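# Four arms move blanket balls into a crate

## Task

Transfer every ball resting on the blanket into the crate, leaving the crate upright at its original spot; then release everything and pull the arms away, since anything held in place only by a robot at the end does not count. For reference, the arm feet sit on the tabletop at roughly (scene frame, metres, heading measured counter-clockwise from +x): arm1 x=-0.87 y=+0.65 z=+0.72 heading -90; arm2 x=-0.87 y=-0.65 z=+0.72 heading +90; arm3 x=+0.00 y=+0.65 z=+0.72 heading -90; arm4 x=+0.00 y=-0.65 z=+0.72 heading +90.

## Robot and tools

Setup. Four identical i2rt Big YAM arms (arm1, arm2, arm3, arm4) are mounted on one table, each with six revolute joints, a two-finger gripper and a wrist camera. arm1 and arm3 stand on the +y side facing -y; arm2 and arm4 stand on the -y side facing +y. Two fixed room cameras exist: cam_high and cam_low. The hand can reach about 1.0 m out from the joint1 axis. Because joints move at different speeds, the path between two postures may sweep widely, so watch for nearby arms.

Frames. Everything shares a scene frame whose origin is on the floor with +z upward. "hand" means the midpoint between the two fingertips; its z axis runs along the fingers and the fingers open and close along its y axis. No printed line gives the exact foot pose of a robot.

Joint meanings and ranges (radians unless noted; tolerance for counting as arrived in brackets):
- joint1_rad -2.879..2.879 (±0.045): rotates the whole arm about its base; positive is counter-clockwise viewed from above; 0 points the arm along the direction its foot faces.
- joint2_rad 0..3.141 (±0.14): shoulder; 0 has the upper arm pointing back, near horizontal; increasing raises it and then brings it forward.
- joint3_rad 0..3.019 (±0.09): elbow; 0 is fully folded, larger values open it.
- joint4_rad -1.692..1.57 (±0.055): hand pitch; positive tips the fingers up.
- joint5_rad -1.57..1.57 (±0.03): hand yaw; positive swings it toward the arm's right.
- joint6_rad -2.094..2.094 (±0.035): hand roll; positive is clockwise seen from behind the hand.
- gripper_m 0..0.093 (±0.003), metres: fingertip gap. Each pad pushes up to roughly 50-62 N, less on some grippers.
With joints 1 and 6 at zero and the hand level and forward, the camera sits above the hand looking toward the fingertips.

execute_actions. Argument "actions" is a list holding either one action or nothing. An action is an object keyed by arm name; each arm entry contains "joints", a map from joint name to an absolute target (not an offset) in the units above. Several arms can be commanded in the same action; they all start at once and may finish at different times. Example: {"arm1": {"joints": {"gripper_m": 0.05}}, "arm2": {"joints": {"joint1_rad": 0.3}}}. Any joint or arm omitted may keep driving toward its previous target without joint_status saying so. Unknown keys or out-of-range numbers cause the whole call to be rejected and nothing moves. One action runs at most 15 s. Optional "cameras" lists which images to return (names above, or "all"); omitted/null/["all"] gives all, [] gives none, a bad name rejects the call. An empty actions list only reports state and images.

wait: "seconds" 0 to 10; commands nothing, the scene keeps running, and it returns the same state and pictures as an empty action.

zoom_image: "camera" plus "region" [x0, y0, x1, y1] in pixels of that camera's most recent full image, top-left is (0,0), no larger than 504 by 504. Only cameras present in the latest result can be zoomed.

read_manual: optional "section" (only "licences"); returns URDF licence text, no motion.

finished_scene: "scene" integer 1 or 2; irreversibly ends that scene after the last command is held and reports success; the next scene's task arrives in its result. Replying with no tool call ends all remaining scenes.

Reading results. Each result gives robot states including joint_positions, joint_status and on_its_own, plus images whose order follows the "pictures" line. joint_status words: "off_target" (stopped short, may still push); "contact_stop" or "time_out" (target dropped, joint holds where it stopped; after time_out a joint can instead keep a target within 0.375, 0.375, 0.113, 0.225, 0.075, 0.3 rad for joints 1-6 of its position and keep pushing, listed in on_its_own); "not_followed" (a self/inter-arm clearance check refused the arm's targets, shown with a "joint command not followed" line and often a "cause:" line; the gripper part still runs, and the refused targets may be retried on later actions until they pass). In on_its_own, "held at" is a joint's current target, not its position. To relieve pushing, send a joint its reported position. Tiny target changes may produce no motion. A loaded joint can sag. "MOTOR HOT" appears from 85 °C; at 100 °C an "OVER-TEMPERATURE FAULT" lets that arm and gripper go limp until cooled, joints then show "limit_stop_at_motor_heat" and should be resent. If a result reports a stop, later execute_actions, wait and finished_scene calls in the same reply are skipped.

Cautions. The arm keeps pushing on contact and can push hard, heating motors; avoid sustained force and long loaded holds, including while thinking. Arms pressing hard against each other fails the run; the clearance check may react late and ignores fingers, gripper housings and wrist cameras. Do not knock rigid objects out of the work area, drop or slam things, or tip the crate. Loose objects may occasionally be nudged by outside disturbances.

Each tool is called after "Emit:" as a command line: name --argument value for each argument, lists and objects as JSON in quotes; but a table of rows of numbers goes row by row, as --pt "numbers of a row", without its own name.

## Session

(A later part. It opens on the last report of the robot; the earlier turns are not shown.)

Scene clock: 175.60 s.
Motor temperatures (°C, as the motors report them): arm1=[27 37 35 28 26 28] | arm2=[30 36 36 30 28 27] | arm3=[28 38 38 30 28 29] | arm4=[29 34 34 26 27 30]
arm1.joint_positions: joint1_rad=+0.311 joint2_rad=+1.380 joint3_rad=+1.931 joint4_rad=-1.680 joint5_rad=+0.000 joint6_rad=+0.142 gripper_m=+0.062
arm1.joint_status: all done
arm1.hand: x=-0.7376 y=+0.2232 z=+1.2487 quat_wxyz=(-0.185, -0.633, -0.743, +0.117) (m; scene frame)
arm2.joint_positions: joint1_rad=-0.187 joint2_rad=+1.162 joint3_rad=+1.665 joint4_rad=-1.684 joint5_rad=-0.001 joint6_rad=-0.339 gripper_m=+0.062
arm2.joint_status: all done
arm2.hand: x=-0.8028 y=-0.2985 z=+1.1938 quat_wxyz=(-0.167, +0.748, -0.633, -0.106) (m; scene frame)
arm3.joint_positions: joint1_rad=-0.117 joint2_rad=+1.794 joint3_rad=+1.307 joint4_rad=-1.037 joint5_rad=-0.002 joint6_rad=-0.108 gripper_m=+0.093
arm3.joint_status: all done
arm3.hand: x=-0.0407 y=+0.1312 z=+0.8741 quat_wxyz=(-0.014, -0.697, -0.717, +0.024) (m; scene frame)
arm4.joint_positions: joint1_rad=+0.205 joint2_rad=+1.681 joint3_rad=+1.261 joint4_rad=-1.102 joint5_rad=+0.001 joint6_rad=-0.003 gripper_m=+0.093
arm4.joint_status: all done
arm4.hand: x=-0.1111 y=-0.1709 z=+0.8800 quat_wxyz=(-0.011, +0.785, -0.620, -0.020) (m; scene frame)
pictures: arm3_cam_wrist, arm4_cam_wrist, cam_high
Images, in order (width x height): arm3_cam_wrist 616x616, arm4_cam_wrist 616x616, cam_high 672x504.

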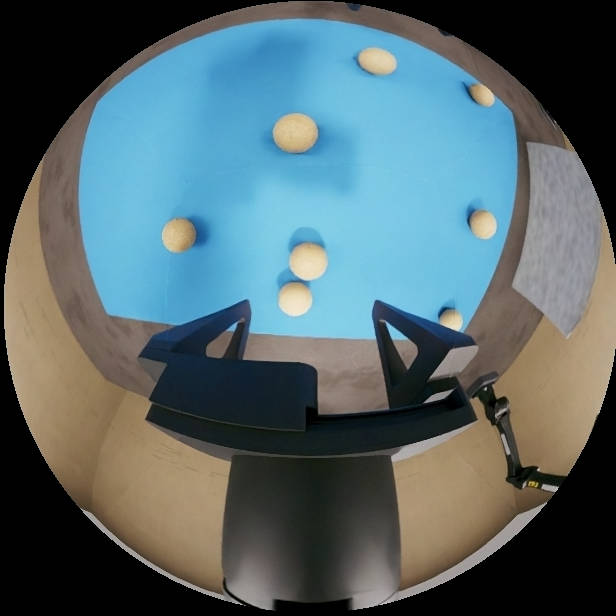

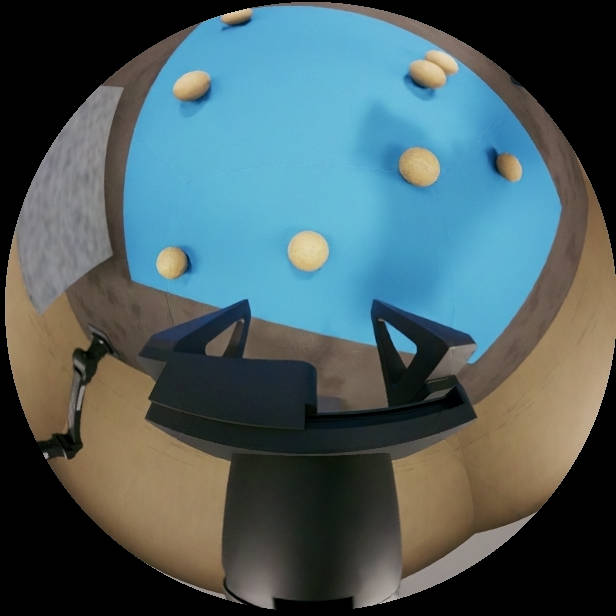

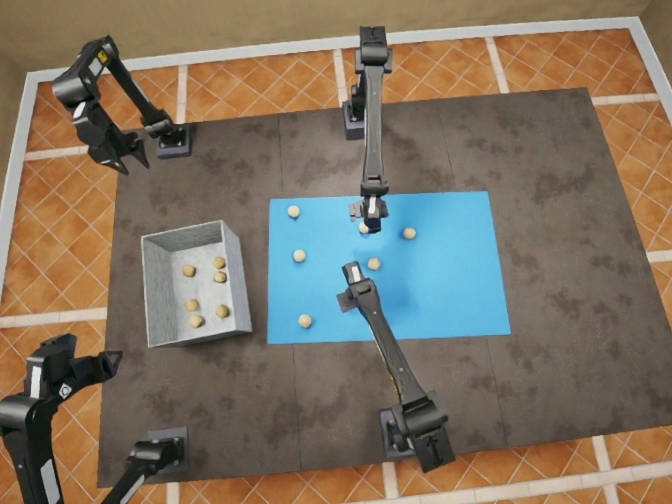

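Emit:
execute_actions --actions '[{"arm1":{"joints":{"joint1_rad":0.915,"joint2_rad":2.192,"joint3_rad":1.782,"joint4_rad":-1.032,"joint6_rad":0.0,"gripper_m":0.09}},"arm2":{"joints":{"joint1_rad":-0.921,"joint2_rad":2.125,"joint4_rad":-0.838,"joint6_rad":0.0,"gripper_m":0.09}},"arm3":{"joints":{"joint2_rad":2.001,"joint3_rad":1.225,"joint4_rad":-0.769,"gripper_m":0.068}},"arm4":{"joints":{"joint1_rad":0.221,"joint2_rad":1.889,"joint3_rad":1.168,"joint4_rad":-0.804,"gripper_m":0.068}}}]' --cameras '["arm1_cam_wrist","arm2_cam_wrist","arm3_cam_wrist","arm4_cam_wrist"]'

Scene clock: 181.43 s.
Motor temperatures (°C, as the motors report them): arm1=[27 36 35 28 26 28] | arm2=[30 36 37 30 28 27] | arm3=[28 38 38 30 28 29] | arm4=[29 34 35 26 27 30]
arm1.joint_positions: joint1_rad=+0.909 joint2_rad=+2.184 joint3_rad=+1.766 joint4_rad=-1.045 joint5_rad=+0.001 joint6_rad=+0.007 gripper_m=+0.090
arm1.joint_status: all done
arm1.hand: x=-0.3449 y=+0.2322 z=+0.7577 quat_wxyz=(-0.051, -0.332, -0.942, +0.019) (m; scene frame)
arm2.joint_positions: joint1_rad=-0.921 joint2_rad=+2.120 joint3_rad=+1.662 joint4_rad=-0.850 joint5_rad=-0.003 joint6_rad=-0.012 gripper_m=+0.090
arm2.joint_status: all done
arm2.hand: x=-0.3322 y=-0.2274 z=+0.7390 quat_wxyz=(-0.120, +0.329, -0.935, -0.050) (m; scene frame)
arm3.joint_positions: joint1_rad=-0.117 joint2_rad=+2.010 joint3_rad=+1.211 joint4_rad=-0.778 joint5_rad=-0.002 joint6_rad=-0.108 gripper_m=+0.068
arm3.joint_status: all done
arm3.hand: x=-0.0414 y=+0.1421 z=+0.7383 quat_wxyz=(+0.003, -0.697, -0.717, +0.003) (m; scene frame)
arm4.joint_positions: joint1_rad=+0.212 joint2_rad=+1.897 joint3_rad=+1.163 joint4_rad=-0.823 joint5_rad=+0.002 joint6_rad=-0.003 gripper_m=+0.068
arm4.joint_status: all done
arm4.hand: x=-0.1159 y=-0.1695 z=+0.7480 quat_wxyz=(+0.000, +0.787, -0.617, -0.007) (m; scene frame)
pictures: arm1_cam_wrist, arm2_cam_wrist, arm3_cam_wrist, arm4_cam_wrist
Images, in order (width x height): arm1_cam_wrist 616x616, arm2_cam_wrist 616x616, arm3_cam_wrist 616x616, arm4_cam_wrist 616x616.

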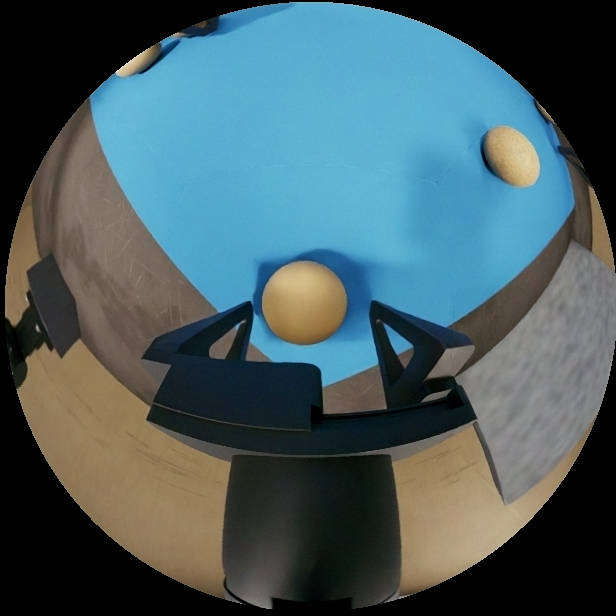

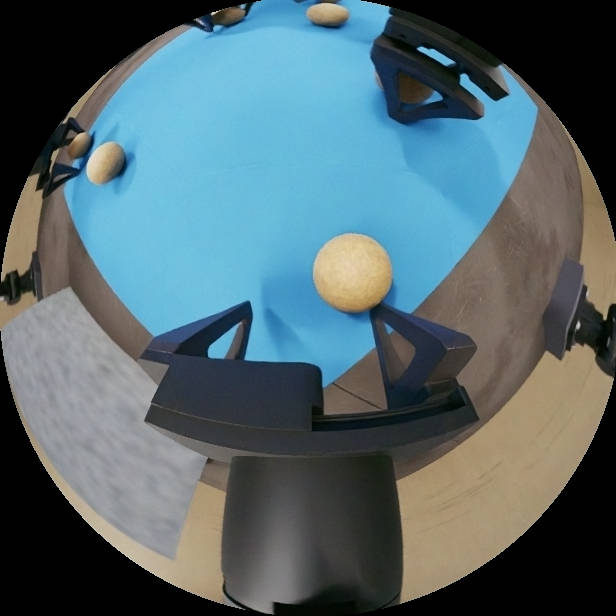

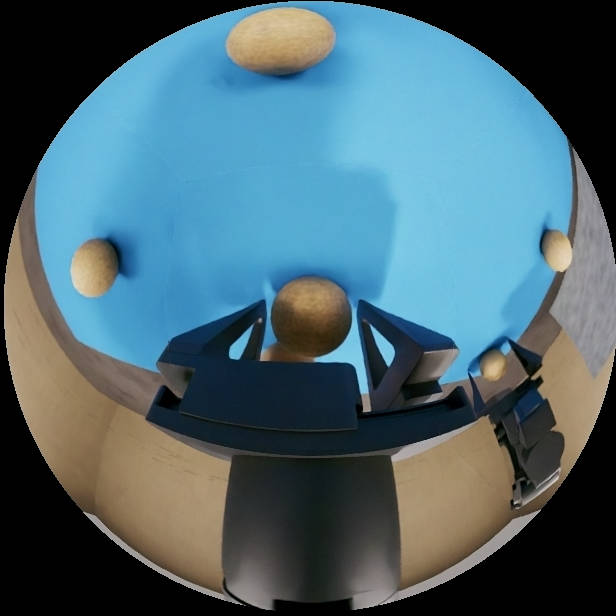

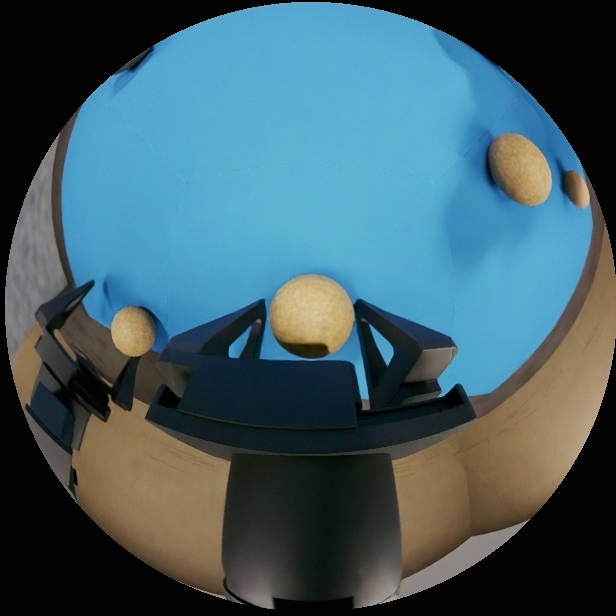

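Emit:
execute_actions --actions '[{"arm1":{"joints":{"joint1_rad":0.923,"joint4_rad":-0.98,"gripper_m":0.068}},"arm2":{"joints":{"joint1_rad":-0.962,"joint2_rad":2.149,"joint4_rad":-0.693}},"arm3":{"joints":{"gripper_m":0.04}},"arm4":{"joints":{"joint4_rad":-0.78}}}]' --cameras '["arm1_cam_wrist","arm2_cam_wrist","arm4_cam_wrist"]'

Scene clock: 184.87 s.
Motor temperatures (°C, as the motors report them): arm1=[27 36 35 28 26 28] | arm2=[30 36 37 30 28 27] | arm3=[28 38 38 30 28 29] | arm4=[29 34 35 26 27 30]
arm1.joint_positions: joint1_rad=+0.918 joint2_rad=+2.184 joint3_rad=+1.766 joint4_rad=-0.995 joint5_rad=+0.001 joint6_rad=+0.007 gripper_m=+0.068
arm1.joint_status: all done
arm1.hand: x=-0.3317 y=+0.2294 z=+0.7593 quat_wxyz=(-0.075, -0.327, -0.942, +0.027) (m; scene frame)
arm2.joint_positions: joint1_rad=-0.964 joint2_rad=+2.148 joint3_rad=+1.662 joint4_rad=-0.709 joint5_rad=-0.003 joint6_rad=-0.011 gripper_m=+0.090
arm2.joint_status: all done
arm2.hand: x=-0.2909 y=-0.2332 z=+0.7304 quat_wxyz=(-0.174, +0.306, -0.934, -0.064) (m; scene frame)
arm3.joint_positions: joint1_rad=-0.117 joint2_rad=+2.010 joint3_rad=+1.211 joint4_rad=-0.778 joint5_rad=-0.002 joint6_rad=-0.108 gripper_m=+0.046
arm3.joint_status: gripper_m off_target (ended at +0.046, target +0.040)
arm3.hand: x=-0.0414 y=+0.1421 z=+0.7383 quat_wxyz=(+0.003, -0.697, -0.717, +0.003) (m; scene frame)
arm4.joint_positions: joint1_rad=+0.212 joint2_rad=+1.897 joint3_rad=+1.163 joint4_rad=-0.799 joint5_rad=+0.002 joint6_rad=-0.003 gripper_m=+0.068
arm4.joint_status: all done
arm4.hand: x=-0.1173 y=-0.1638 z=+0.7481 quat_wxyz=(-0.008, +0.787, -0.617, -0.016) (m; scene frame)
pictures: arm1_cam_wrist, arm2_cam_wrist, arm4_cam_wrist
Images, in order (width x height): arm1_cam_wrist 616x616, arm2_cam_wrist 616x616, arm4_cam_wrist 616x616.

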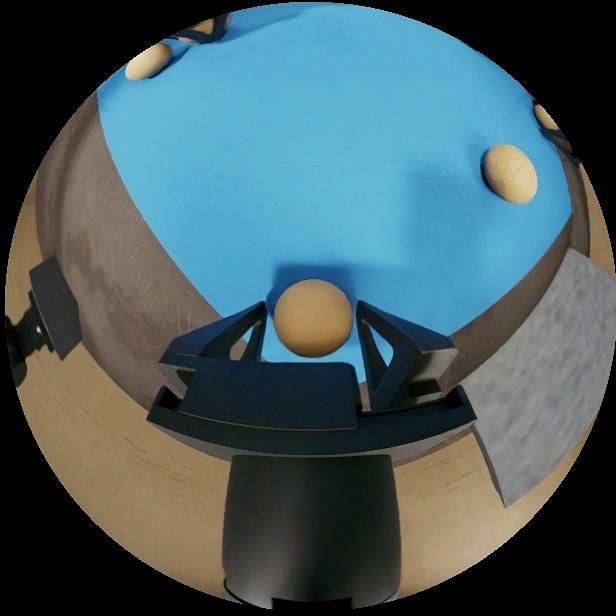

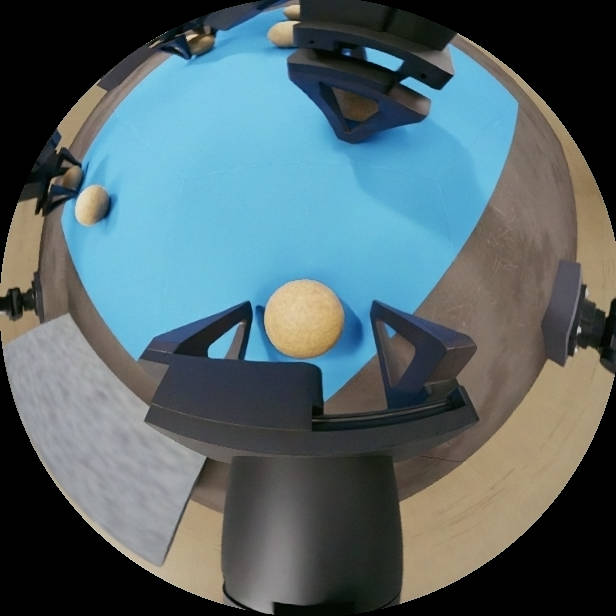

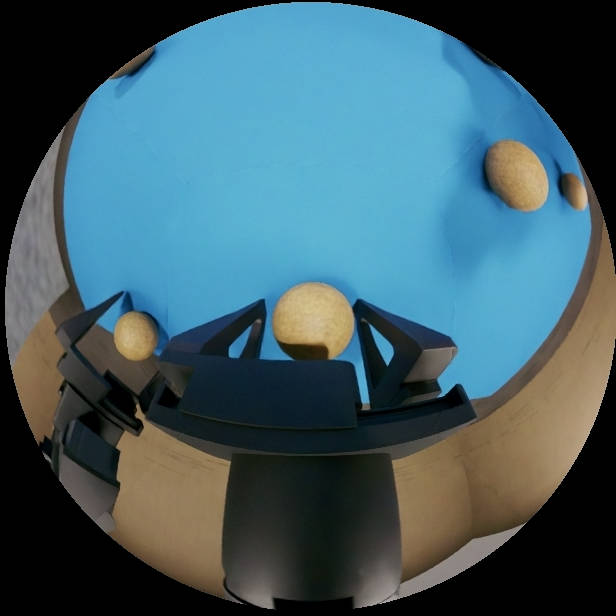

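Emit:
execute_actions --actions '[{"arm1":{"joints":{"gripper_m":0.04}},"arm2":{"joints":{"joint1_rad":-0.951,"gripper_m":0.04}},"arm3":{"joints":{"joint3_rad":1.245}},"arm4":{"joints":{"gripper_m":0.04}}}]' --cameras '["arm1_cam_wrist","arm2_cam_wrist","cam_high"]'

Scene clock: 188.27 s.
Motor temperatures (°C, as the motors report them): arm1=[27 37 36 28 26 28] | arm2=[30 37 37 30 28 27] | arm3=[28 38 38 30 28 29] | arm4=[29 34 34 26 27 30]
arm1.joint_positions: joint1_rad=+0.918 joint2_rad=+2.184 joint3_rad=+1.766 joint4_rad=-0.995 joint5_rad=+0.001 joint6_rad=+0.007 gripper_m=+0.047
arm1.joint_status: gripper_m off_target (ended at +0.047, target +0.040)
arm1.hand: x=-0.3317 y=+0.2294 z=+0.7593 quat_wxyz=(-0.075, -0.327, -0.942, +0.026) (m; scene frame)
arm2.joint_positions: joint1_rad=-0.962 joint2_rad=+2.148 joint3_rad=+1.662 joint4_rad=-0.709 joint5_rad=-0.002 joint6_rad=-0.011 gripper_m=+0.047
arm2.joint_status: gripper_m off_target (ended at +0.047, target +0.040); the others done
arm2.hand: x=-0.2917 y=-0.2322 z=+0.7304 quat_wxyz=(-0.174, +0.306, -0.934, -0.064) (m; scene frame)
arm3.joint_positions: joint1_rad=-0.117 joint2_rad=+2.010 joint3_rad=+1.211 joint4_rad=-0.778 joint5_rad=-0.002 joint6_rad=-0.108 gripper_m=+0.046
arm3.joint_status: all done
arm3.hand: x=-0.0414 y=+0.1421 z=+0.7383 quat_wxyz=(+0.003, -0.697, -0.717, +0.003) (m; scene frame)
arm4.joint_positions: joint1_rad=+0.212 joint2_rad=+1.897 joint3_rad=+1.163 joint4_rad=-0.799 joint5_rad=+0.002 joint6_rad=-0.003 gripper_m=+0.045
arm4.joint_status: gripper_m off_target (ended at +0.045, target +0.040)
arm4.hand: x=-0.1174 y=-0.1639 z=+0.7481 quat_wxyz=(-0.008, +0.787, -0.617, -0.016) (m; scene frame)
pictures: arm1_cam_wrist, arm2_cam_wrist, cam_high
Images, in order (width x height): arm1_cam_wrist 616x616, arm2_cam_wrist 616x616, cam_high 672x504.

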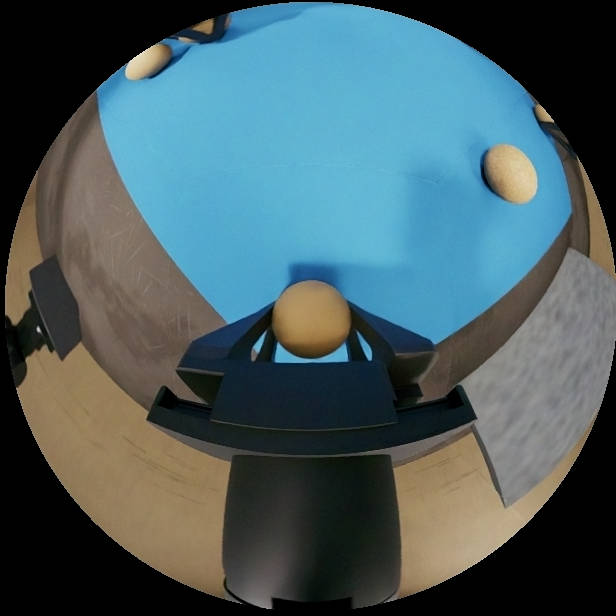

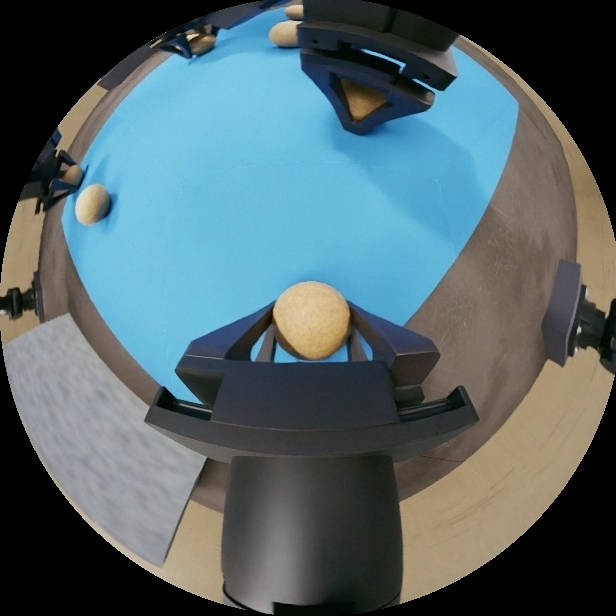

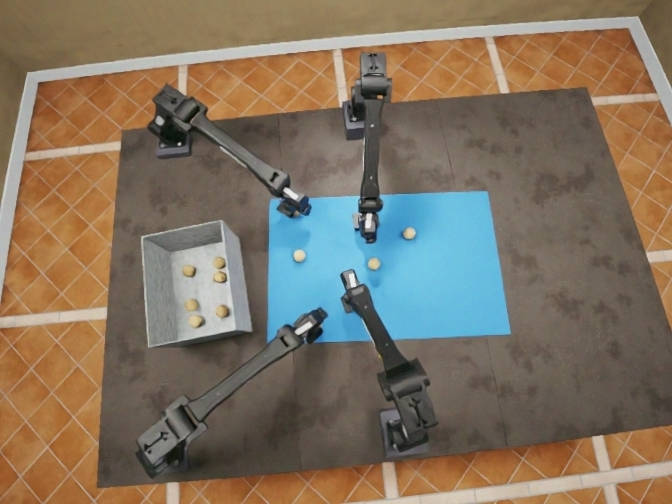

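Emit:
zoom_image --camera "cam_high" --region '[130, 210, 270, 360]'

Region (130, 210, 270, 360) of cam_high's 672x504 image, scaled by 3.360, with more detail than that image has; it fills the left 470 columns of this view, and the rest is white.

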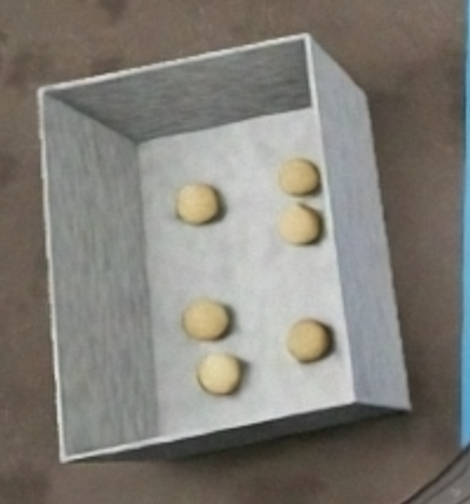

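Emit:
execute_actions --actions '[{"arm1":{"joints":{"joint1_rad":0.13,"joint2_rad":1.758,"joint3_rad":1.90,"joint4_rad":-1.585,"joint6_rad":0.088}},"arm2":{"joints":{"joint1_rad":-0.382,"joint2_rad":1.56,"joint3_rad":1.77,"joint4_rad":-1.505,"joint6_rad":-0.41}},"arm3":{"joints":{"joint1_rad":-0.804,"joint2_rad":1.83,"joint3_rad":1.28,"joint4_rad":-1.005}},"arm4":{"joints":{"joint2_rad":1.48,"joint3_rad":1.22,"joint4_rad":-1.285}}}]' --cameras '["arm1_cam_wrist","arm2_cam_wrist","cam_high"]'

Scene clock: 199.20 s.
Motor temperatures (°C, as the motors report them): arm1=[27 37 36 28 26 28] | arm2=[30 38 37 30 28 27] | arm3=[28 39 39 30 28 29] | arm4=[29 34 35 26 27 30]
arm1.joint_positions: joint1_rad=+0.131 joint2_rad=+1.738 joint3_rad=+1.891 joint4_rad=-1.573 joint5_rad=+0.003 joint6_rad=+0.081 gripper_m=+0.047
arm1.joint_status: all done
arm1.hand: x=-0.8025 y=+0.0880 z=+1.0641 quat_wxyz=(-0.058, -0.691, -0.719, +0.049) (m; scene frame)
arm2.joint_positions: joint1_rad=-0.385 joint2_rad=+1.582 joint3_rad=+1.748 joint4_rad=-1.497 joint5_rad=-0.003 joint6_rad=-0.398 gripper_m=+0.047
arm2.joint_status: all done
arm2.hand: x=-0.6755 y=-0.1599 z=+1.0643 quat_wxyz=(-0.109, +0.712, -0.692, -0.056) (m; scene frame)
arm3.joint_positions: joint1_rad=-0.807 joint2_rad=+1.810 joint3_rad=+1.273 joint4_rad=-0.996 joint5_rad=+0.001 joint6_rad=-0.108 gripper_m=+0.046
arm3.joint_status: all done
arm3.hand: x=-0.3586 y=+0.2809 z=+0.8576 quat_wxyz=(-0.006, -0.898, -0.439, +0.025) (m; scene frame)
arm4.joint_positions: joint1_rad=+0.212 joint2_rad=+1.458 joint3_rad=+1.191 joint4_rad=-1.267 joint5_rad=+0.002 joint6_rad=-0.003 gripper_m=+0.045
arm4.joint_status: all done
arm4.hand: x=-0.0976 y=-0.2368 z=+0.9506 quat_wxyz=(-0.008, +0.787, -0.617, -0.016) (m; scene frame)
pictures: arm1_cam_wrist, arm2_cam_wrist, cam_high
Images, in order (width x height): arm1_cam_wrist 616x616, arm2_cam_wrist 616x616, cam_high 672x504.

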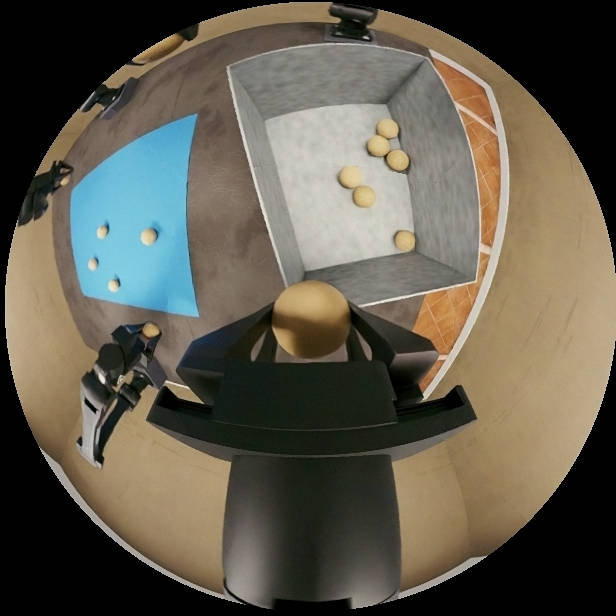

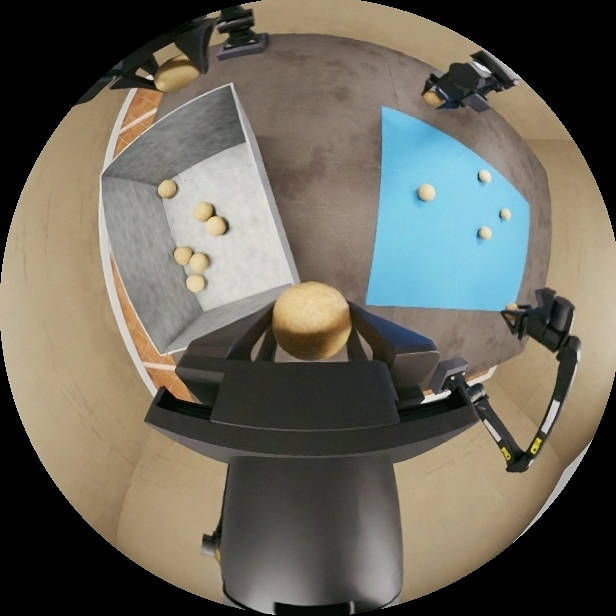

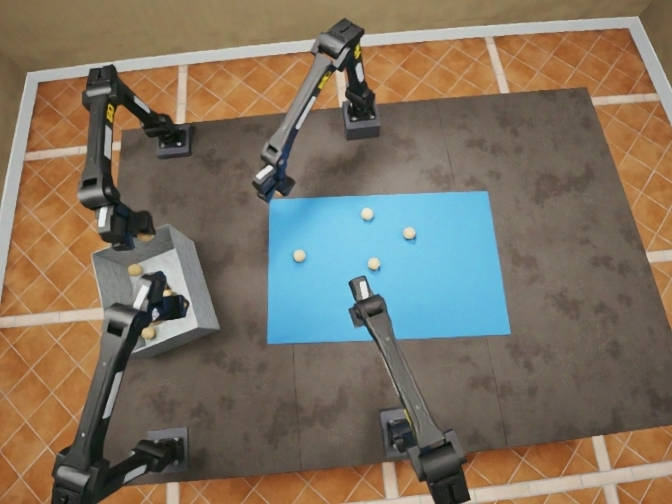

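Emit:
zoom_image --camera "cam_high" --region '[80, 210, 240, 370]'

Region (80, 210, 240, 370) of cam_high's 672x504 image, scaled by 3.150, with more detail than that image has.

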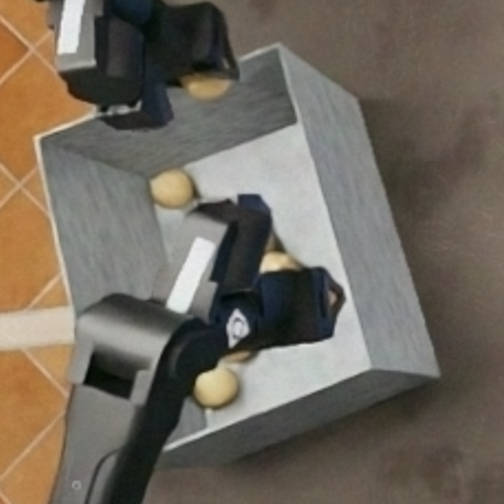

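Emit:
execute_actions --actions '[{"arm1":{"joints":{"joint1_rad":0.052,"joint6_rad":-0.12}},"arm2":{"joints":{"joint1_rad":-0.208,"joint3_rad":1.568,"joint4_rad":-1.61,"joint6_rad":-0.478}},"arm3":{"joints":{"joint2_rad":2.005,"joint3_rad":1.24,"joint4_rad":-0.775}},"arm4":{"joints":{"joint1_rad":0.42,"joint2_rad":1.66,"joint4_rad":-1.06}}}]' --cameras '["arm1_cam_wrist","arm2_cam_wrist","cam_high"]'

Scene clock: 212.37 s.
Motor temperatures (°C, as the motors report them): arm1=[27 36 36 28 26 28] | arm2=[30 37 38 30 28 27] | arm3=[28 38 39 30 28 29] | arm4=[29 34 37 26 27 30]
arm1.joint_positions: joint1_rad=+0.047 joint2_rad=+1.738 joint3_rad=+1.891 joint4_rad=-1.573 joint5_rad=+0.001 joint6_rad=-0.109 gripper_m=+0.047
arm1.joint_status: all done
arm1.hand: x=-0.8494 y=+0.0844 z=+1.0642 quat_wxyz=(-0.051, -0.651, -0.755, +0.056) (m; scene frame)
arm2.joint_positions: joint1_rad=-0.201 joint2_rad=+1.572 joint3_rad=+1.564 joint4_rad=-1.602 joint5_rad=-0.002 joint6_rad=-0.466 gripper_m=+0.047
arm2.joint_status: all done
arm2.hand: x=-0.7818 y=-0.1982 z=+0.9932 quat_wxyz=(+0.017, +0.799, -0.601, +0.000) (m; scene frame)
arm3.joint_positions: joint1_rad=-0.807 joint2_rad=+2.008 joint3_rad=+1.228 joint4_rad=-0.784 joint5_rad=+0.001 joint6_rad=-0.108 gripper_m=+0.046
arm3.joint_status: all done
arm3.hand: x=-0.3608 y=+0.2791 z=+0.7463 quat_wxyz=(-0.001, -0.899, -0.439, +0.010) (m; scene frame)
arm4.joint_positions: joint1_rad=+0.429 joint2_rad=+1.664 joint3_rad=+1.191 joint4_rad=-1.078 joint5_rad=-0.001 joint6_rad=-0.003 gripper_m=+0.045
arm4.joint_status: all done
arm4.hand: x=-0.2051 y=-0.2274 z=+0.8650 quat_wxyz=(-0.001, +0.849, -0.529, -0.012) (m; scene frame)
pictures: arm1_cam_wrist, arm2_cam_wrist, cam_high
Images, in order (width x height): arm1_cam_wrist 616x616, arm2_cam_wrist 616x616, cam_high 672x504.

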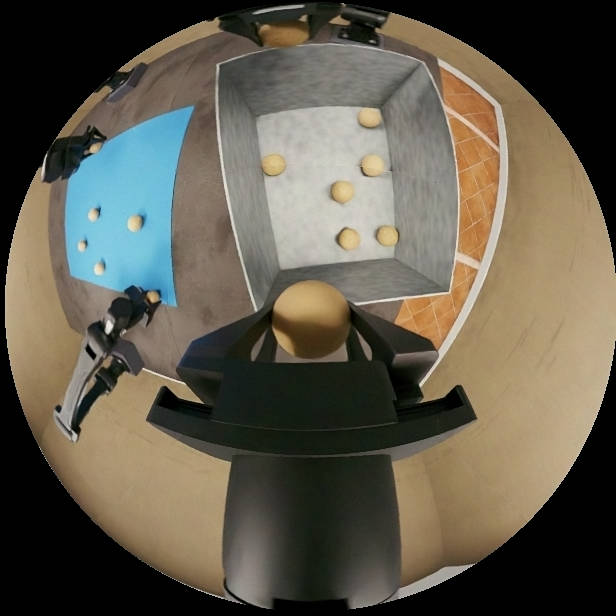

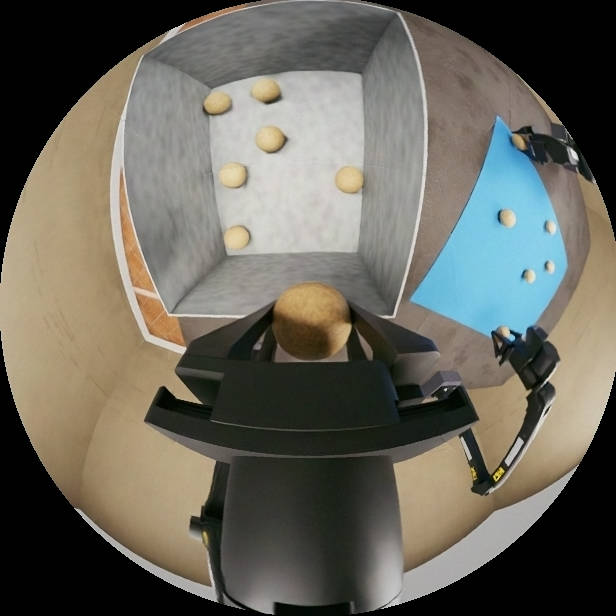

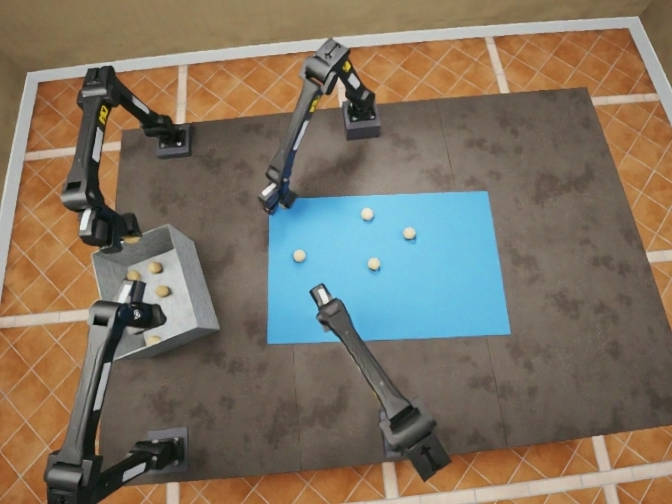

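Emit:
execute_actions --actions '[{"arm1":{"joints":{"joint2_rad":2.031,"joint3_rad":1.574,"joint4_rad":-1.205,"joint6_rad":-0.18}},"arm2":{"joints":{"joint2_rad":1.857,"joint3_rad":1.276,"joint4_rad":-1.196}},"arm3":{"joints":{"joint2_rad":1.83,"joint3_rad":1.29,"joint4_rad":-1.015,"gripper_m":0.07}},"arm4":{"joints":{"joint1_rad":0.699,"joint2_rad":1.903,"joint4_rad":-0.803}}}]' --cameras '["arm1_cam_wrist","arm2_cam_wrist","cam_high","cam_low"]'

Scene clock: 215.27 s.
Motor temperatures (°C, as the motors report them): arm1=[27 36 36 28 26 28] | arm2=[30 37 38 30 28 27] | arm3=[28 38 39 30 28 29] | arm4=[29 34 37 26 27 30]
arm1.joint_positions: joint1_rad=+0.047 joint2_rad=+2.042 joint3_rad=+1.560 joint4_rad=-1.216 joint5_rad=-0.003 joint6_rad=-0.170 gripper_m=+0.047
arm1.joint_status: all done
arm1.hand: x=-0.8487 y=+0.0892 z=+0.7722 quat_wxyz=(+0.041, -0.629, -0.775, -0.049) (m; scene frame)
arm2.joint_positions: joint1_rad=-0.202 joint2_rad=+1.865 joint3_rad=+1.267 joint4_rad=-1.206 joint5_rad=-0.003 joint6_rad=-0.467 gripper_m=+0.047
arm2.joint_status: all done
arm2.hand: x=-0.7859 y=-0.2023 z=+0.7518 quat_wxyz=(+0.104, +0.795, -0.596, +0.042) (m; scene frame)
arm3.joint_positions: joint1_rad=-0.807 joint2_rad=+1.804 joint3_rad=+1.272 joint4_rad=-1.006 joint5_rad=+0.001 joint6_rad=-0.108 gripper_m=+0.070
arm3.joint_status: all done
arm3.hand: x=-0.3568 y=+0.2827 z=+0.8603 quat_wxyz=(-0.006, -0.898, -0.439, +0.022) (m; scene frame)
arm4.joint_positions: joint1_rad=+0.704 joint2_rad=+1.910 joint3_rad=+1.192 joint4_rad=-0.822 joint5_rad=-0.001 joint6_rad=-0.003 gripper_m=+0.045
arm4.joint_status: all done
arm4.hand: x=-0.3381 y=-0.2718 z=+0.7528 quat_wxyz=(-0.002, +0.913, -0.407, -0.018) (m; scene frame)
pictures: arm1_cam_wrist, arm2_cam_wrist, cam_high, cam_low
Images, in order (width x height): arm1_cam_wrist 616x616, arm2_cam_wrist 616x616, cam_high 672x504, cam_low 672x504.

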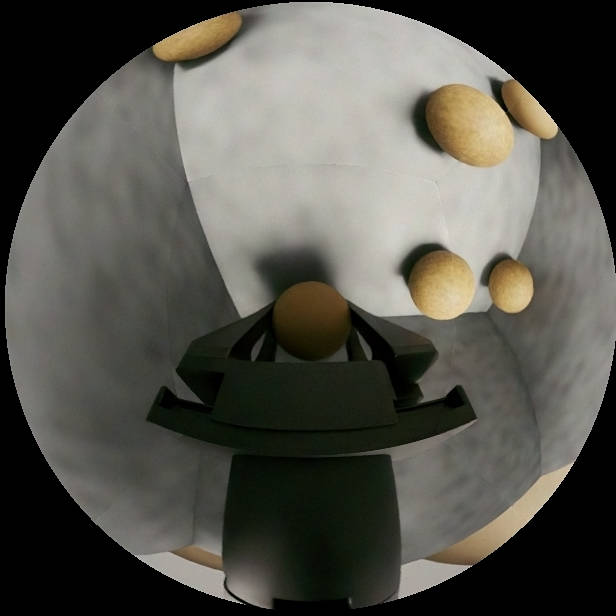

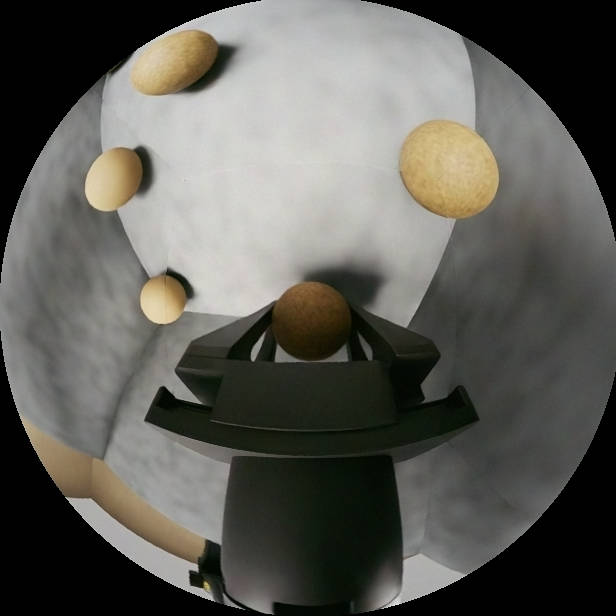

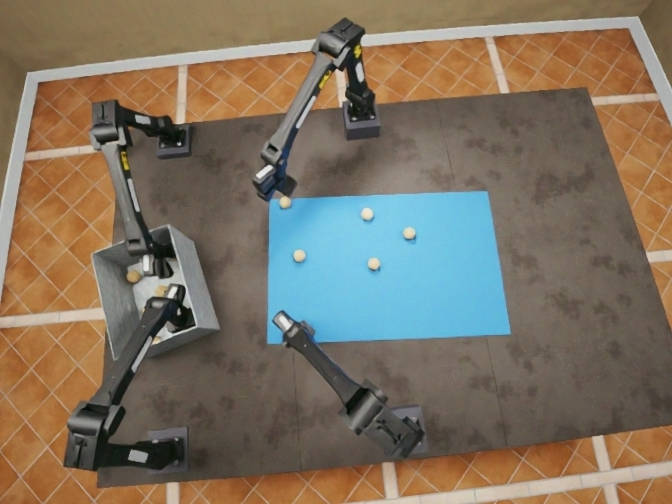

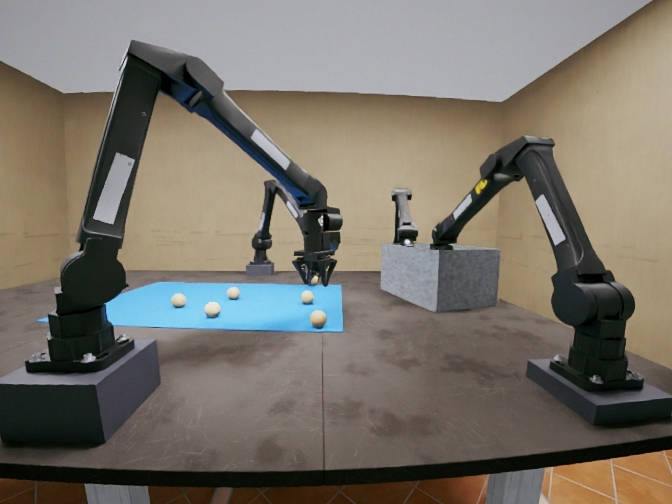

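Emit:
execute_actions --actions '[]'

Scene clock: 217.50 s.
Motor temperatures (°C, as the motors report them): arm1=[27 36 36 28 26 28] | arm2=[30 37 38 30 28 27] | arm3=[28 38 39 30 28 29] | arm4=[29 34 37 26 27 30]
arm1.joint_positions: joint1_rad=+0.047 joint2_rad=+2.042 joint3_rad=+1.560 joint4_rad=-1.216 joint5_rad=-0.003 joint6_rad=-0.170 gripper_m=+0.047
arm1.joint_status: all done
arm1.hand: x=-0.8487 y=+0.0892 z=+0.7722 quat_wxyz=(+0.041, -0.629, -0.775, -0.049) (m; scene frame)
arm2.joint_positions: joint1_rad=-0.202 joint2_rad=+1.865 joint3_rad=+1.267 joint4_rad=-1.206 joint5_rad=-0.003 joint6_rad=-0.467 gripper_m=+0.047
arm2.joint_status: all done
arm2.hand: x=-0.7859 y=-0.2023 z=+0.7518 quat_wxyz=(+0.104, +0.795, -0.596, +0.042) (m; scene frame)
arm3.joint_positions: joint1_rad=-0.807 joint2_rad=+1.804 joint3_rad=+1.272 joint4_rad=-1.006 joint5_rad=+0.001 joint6_rad=-0.108 gripper_m=+0.070
arm3.joint_status: all done
arm3.hand: x=-0.3568 y=+0.2827 z=+0.8603 quat_wxyz=(-0.006, -0.898, -0.439, +0.022) (m; scene frame)
arm4.joint_positions: joint1_rad=+0.704 joint2_rad=+1.910 joint3_rad=+1.192 joint4_rad=-0.822 joint5_rad=-0.001 joint6_rad=-0.003 gripper_m=+0.045
arm4.joint_status: all done
arm4.hand: x=-0.3381 y=-0.2718 z=+0.7528 quat_wxyz=(-0.002, +0.913, -0.407, -0.018) (m; scene frame)
pictures: arm1_cam_wrist, arm2_cam_wrist, arm3_cam_wrist, arm4_cam_wrist, cam_high, cam_low
Images, in order (width x height): arm1_cam_wrist 616x616, arm2_cam_wrist 616x616, arm3_cam_wrist 616x616, arm4_cam_wrist 616x616, cam_high 672x504, cam_low 672x504.

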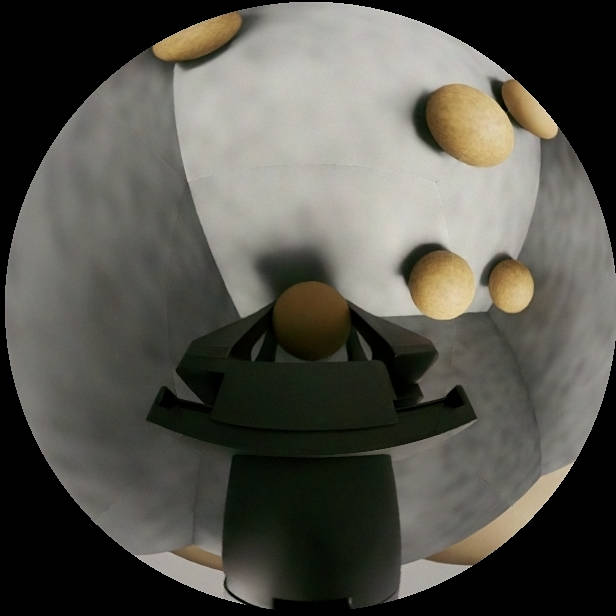

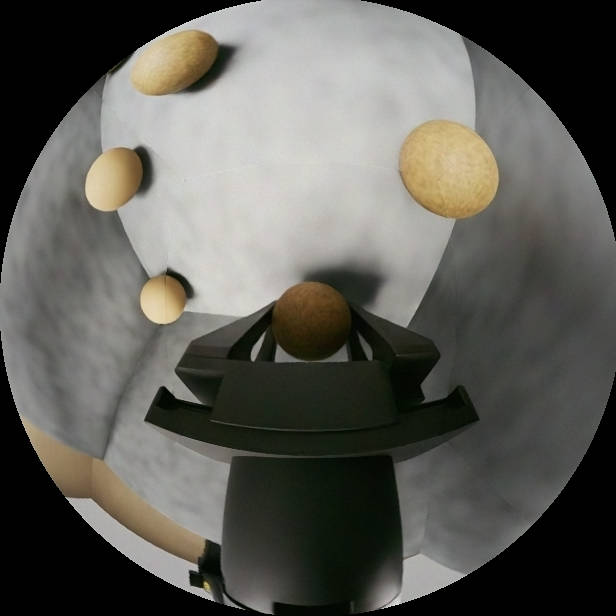

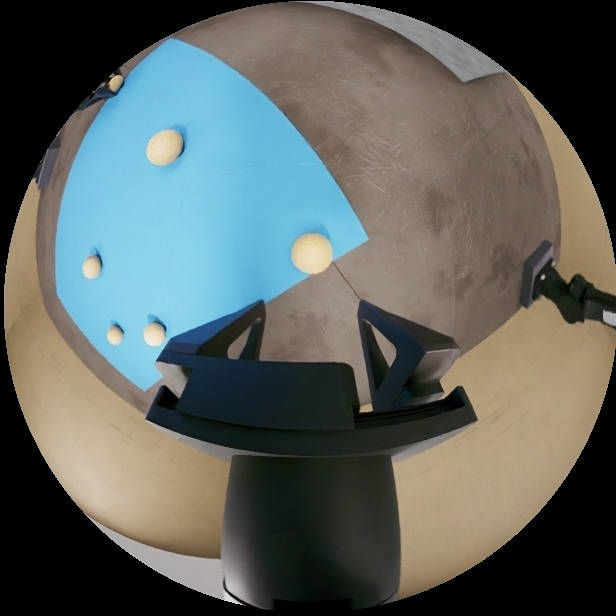

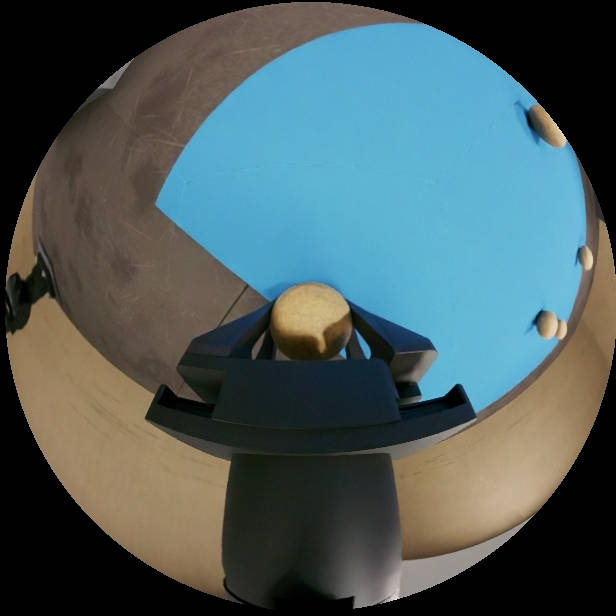

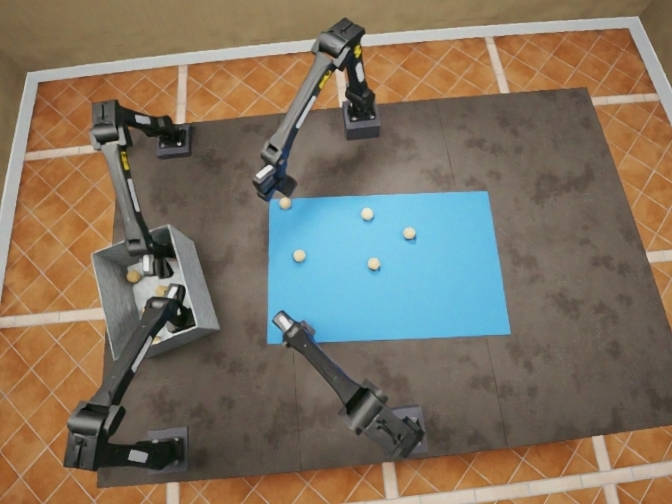

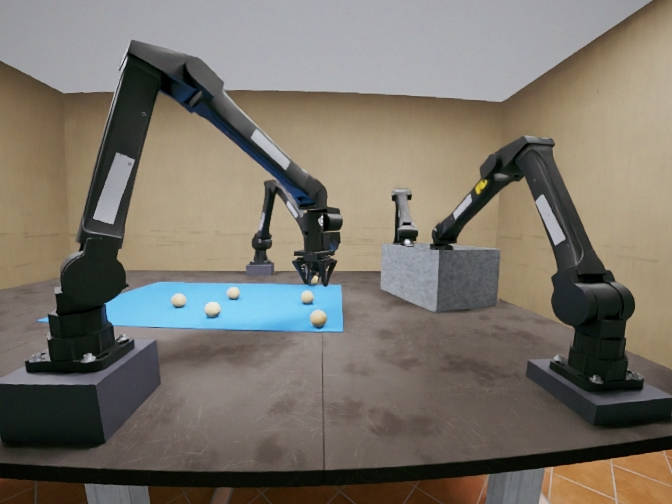

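Emit:
execute_actions --actions '[{"arm1":{"joints":{"joint1_rad":0.413,"joint4_rad":-0.96,"joint6_rad":0.26}},"arm2":{"joints":{"joint1_rad":-0.528,"joint3_rad":1.31,"joint4_rad":-0.925,"joint6_rad":-0.615}},"arm3":{"joints":{"joint1_rad":-0.42,"joint2_rad":1.73,"joint3_rad":1.095,"joint4_rad":-0.95,"joint6_rad":0.0}},"arm4":{"joints":{"joint2_rad":1.70,"joint3_rad":1.27,"joint4_rad":-1.11,"gripper_m":0.07}}}]' --cameras '["cam_high","arm1_cam_wrist","arm2_cam_wrist","arm4_cam_wrist"]'

Scene clock: 222.50 s.
Motor temperatures (°C, as the motors report them): arm1=[27 37 36 28 26 28] | arm2=[30 37 38 30 28 27] | arm3=[28 38 39 30 28 29] | arm4=[29 34 37 26 27 30]
arm1.joint_positions: joint1_rad=+0.407 joint2_rad=+2.042 joint3_rad=+1.560 joint4_rad=-0.968 joint5_rad=-0.002 joint6_rad=+0.249 gripper_m=+0.047
arm1.joint_status: all done
arm1.hand: x=-0.6294 y=+0.0764 z=+0.7719 quat_wxyz=(-0.054, -0.652, -0.756, +0.026) (m; scene frame)
arm2.joint_positions: joint1_rad=-0.529 joint2_rad=+1.865 joint3_rad=+1.271 joint4_rad=-0.932 joint5_rad=+0.000 joint6_rad=-0.604 gripper_m=+0.047
arm2.joint_status: all done
arm2.hand: x=-0.6122 y=-0.1936 z=+0.7445 quat_wxyz=(-0.022, +0.738, -0.674, -0.013) (m; scene frame)
arm3.joint_positions: joint1_rad=-0.417 joint2_rad=+1.738 joint3_rad=+1.095 joint4_rad=-0.959 joint5_rad=-0.001 joint6_rad=-0.010 gripper_m=+0.070
arm3.joint_status: all done
arm3.hand: x=-0.1668 y=+0.2326 z=+0.8323 quat_wxyz=(+0.008, -0.825, -0.565, -0.007) (m; scene frame)
arm4.joint_positions: joint1_rad=+0.704 joint2_rad=+1.680 joint3_rad=+1.242 joint4_rad=-1.092 joint5_rad=-0.001 joint6_rad=-0.003 gripper_m=+0.070
arm4.joint_status: all done
arm4.hand: x=-0.3230 y=-0.2869 z=+0.8762 quat_wxyz=(-0.003, +0.913, -0.407, -0.021) (m; scene frame)
pictures: arm1_cam_wrist, arm2_cam_wrist, arm4_cam_wrist, cam_high
Images, in order (width x height): arm1_cam_wrist 616x616, arm2_cam_wrist 616x616, arm4_cam_wrist 616x616, cam_high 672x504.

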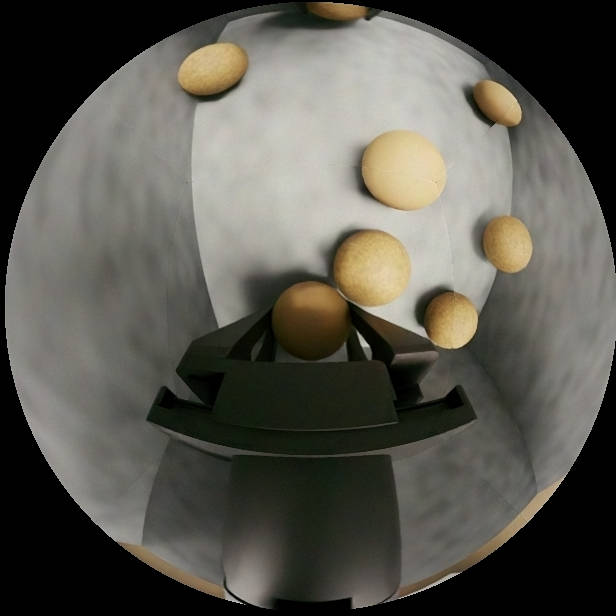

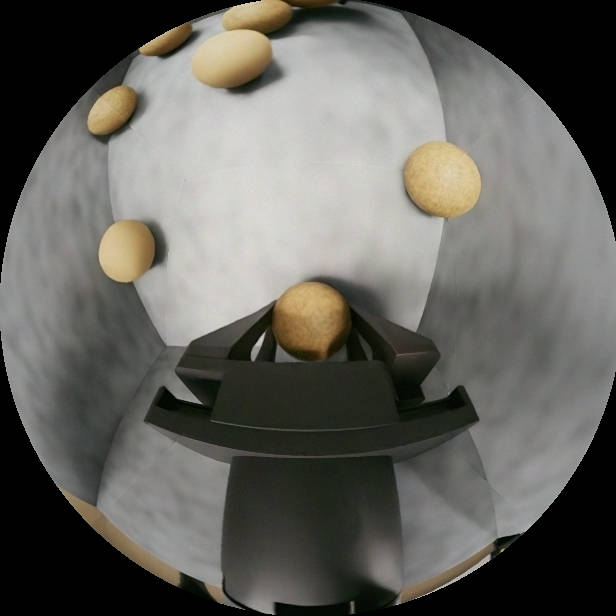

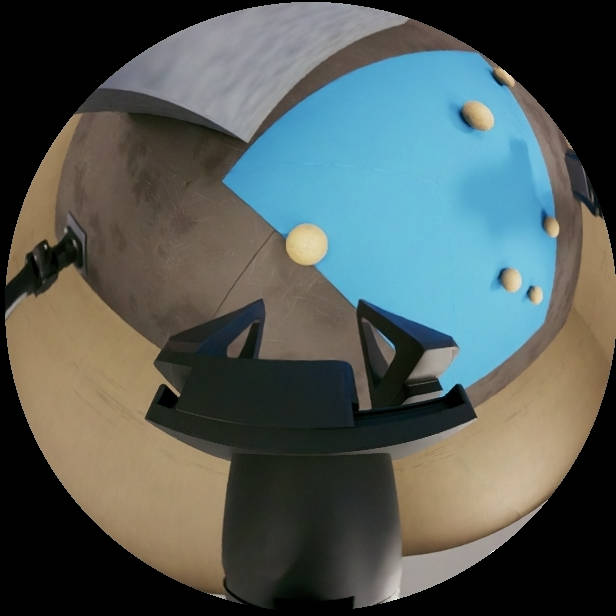

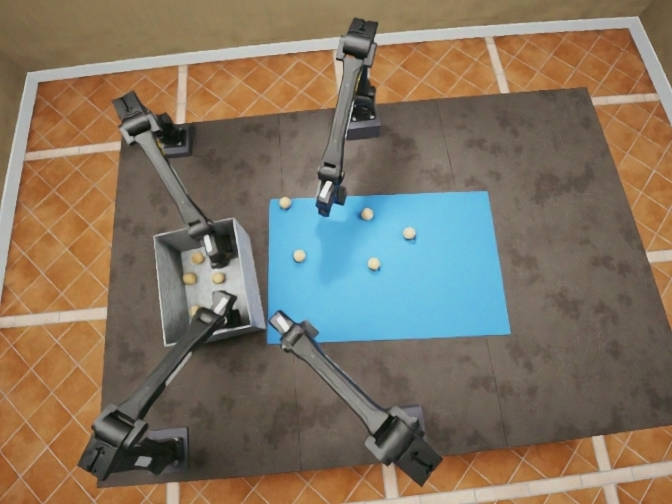

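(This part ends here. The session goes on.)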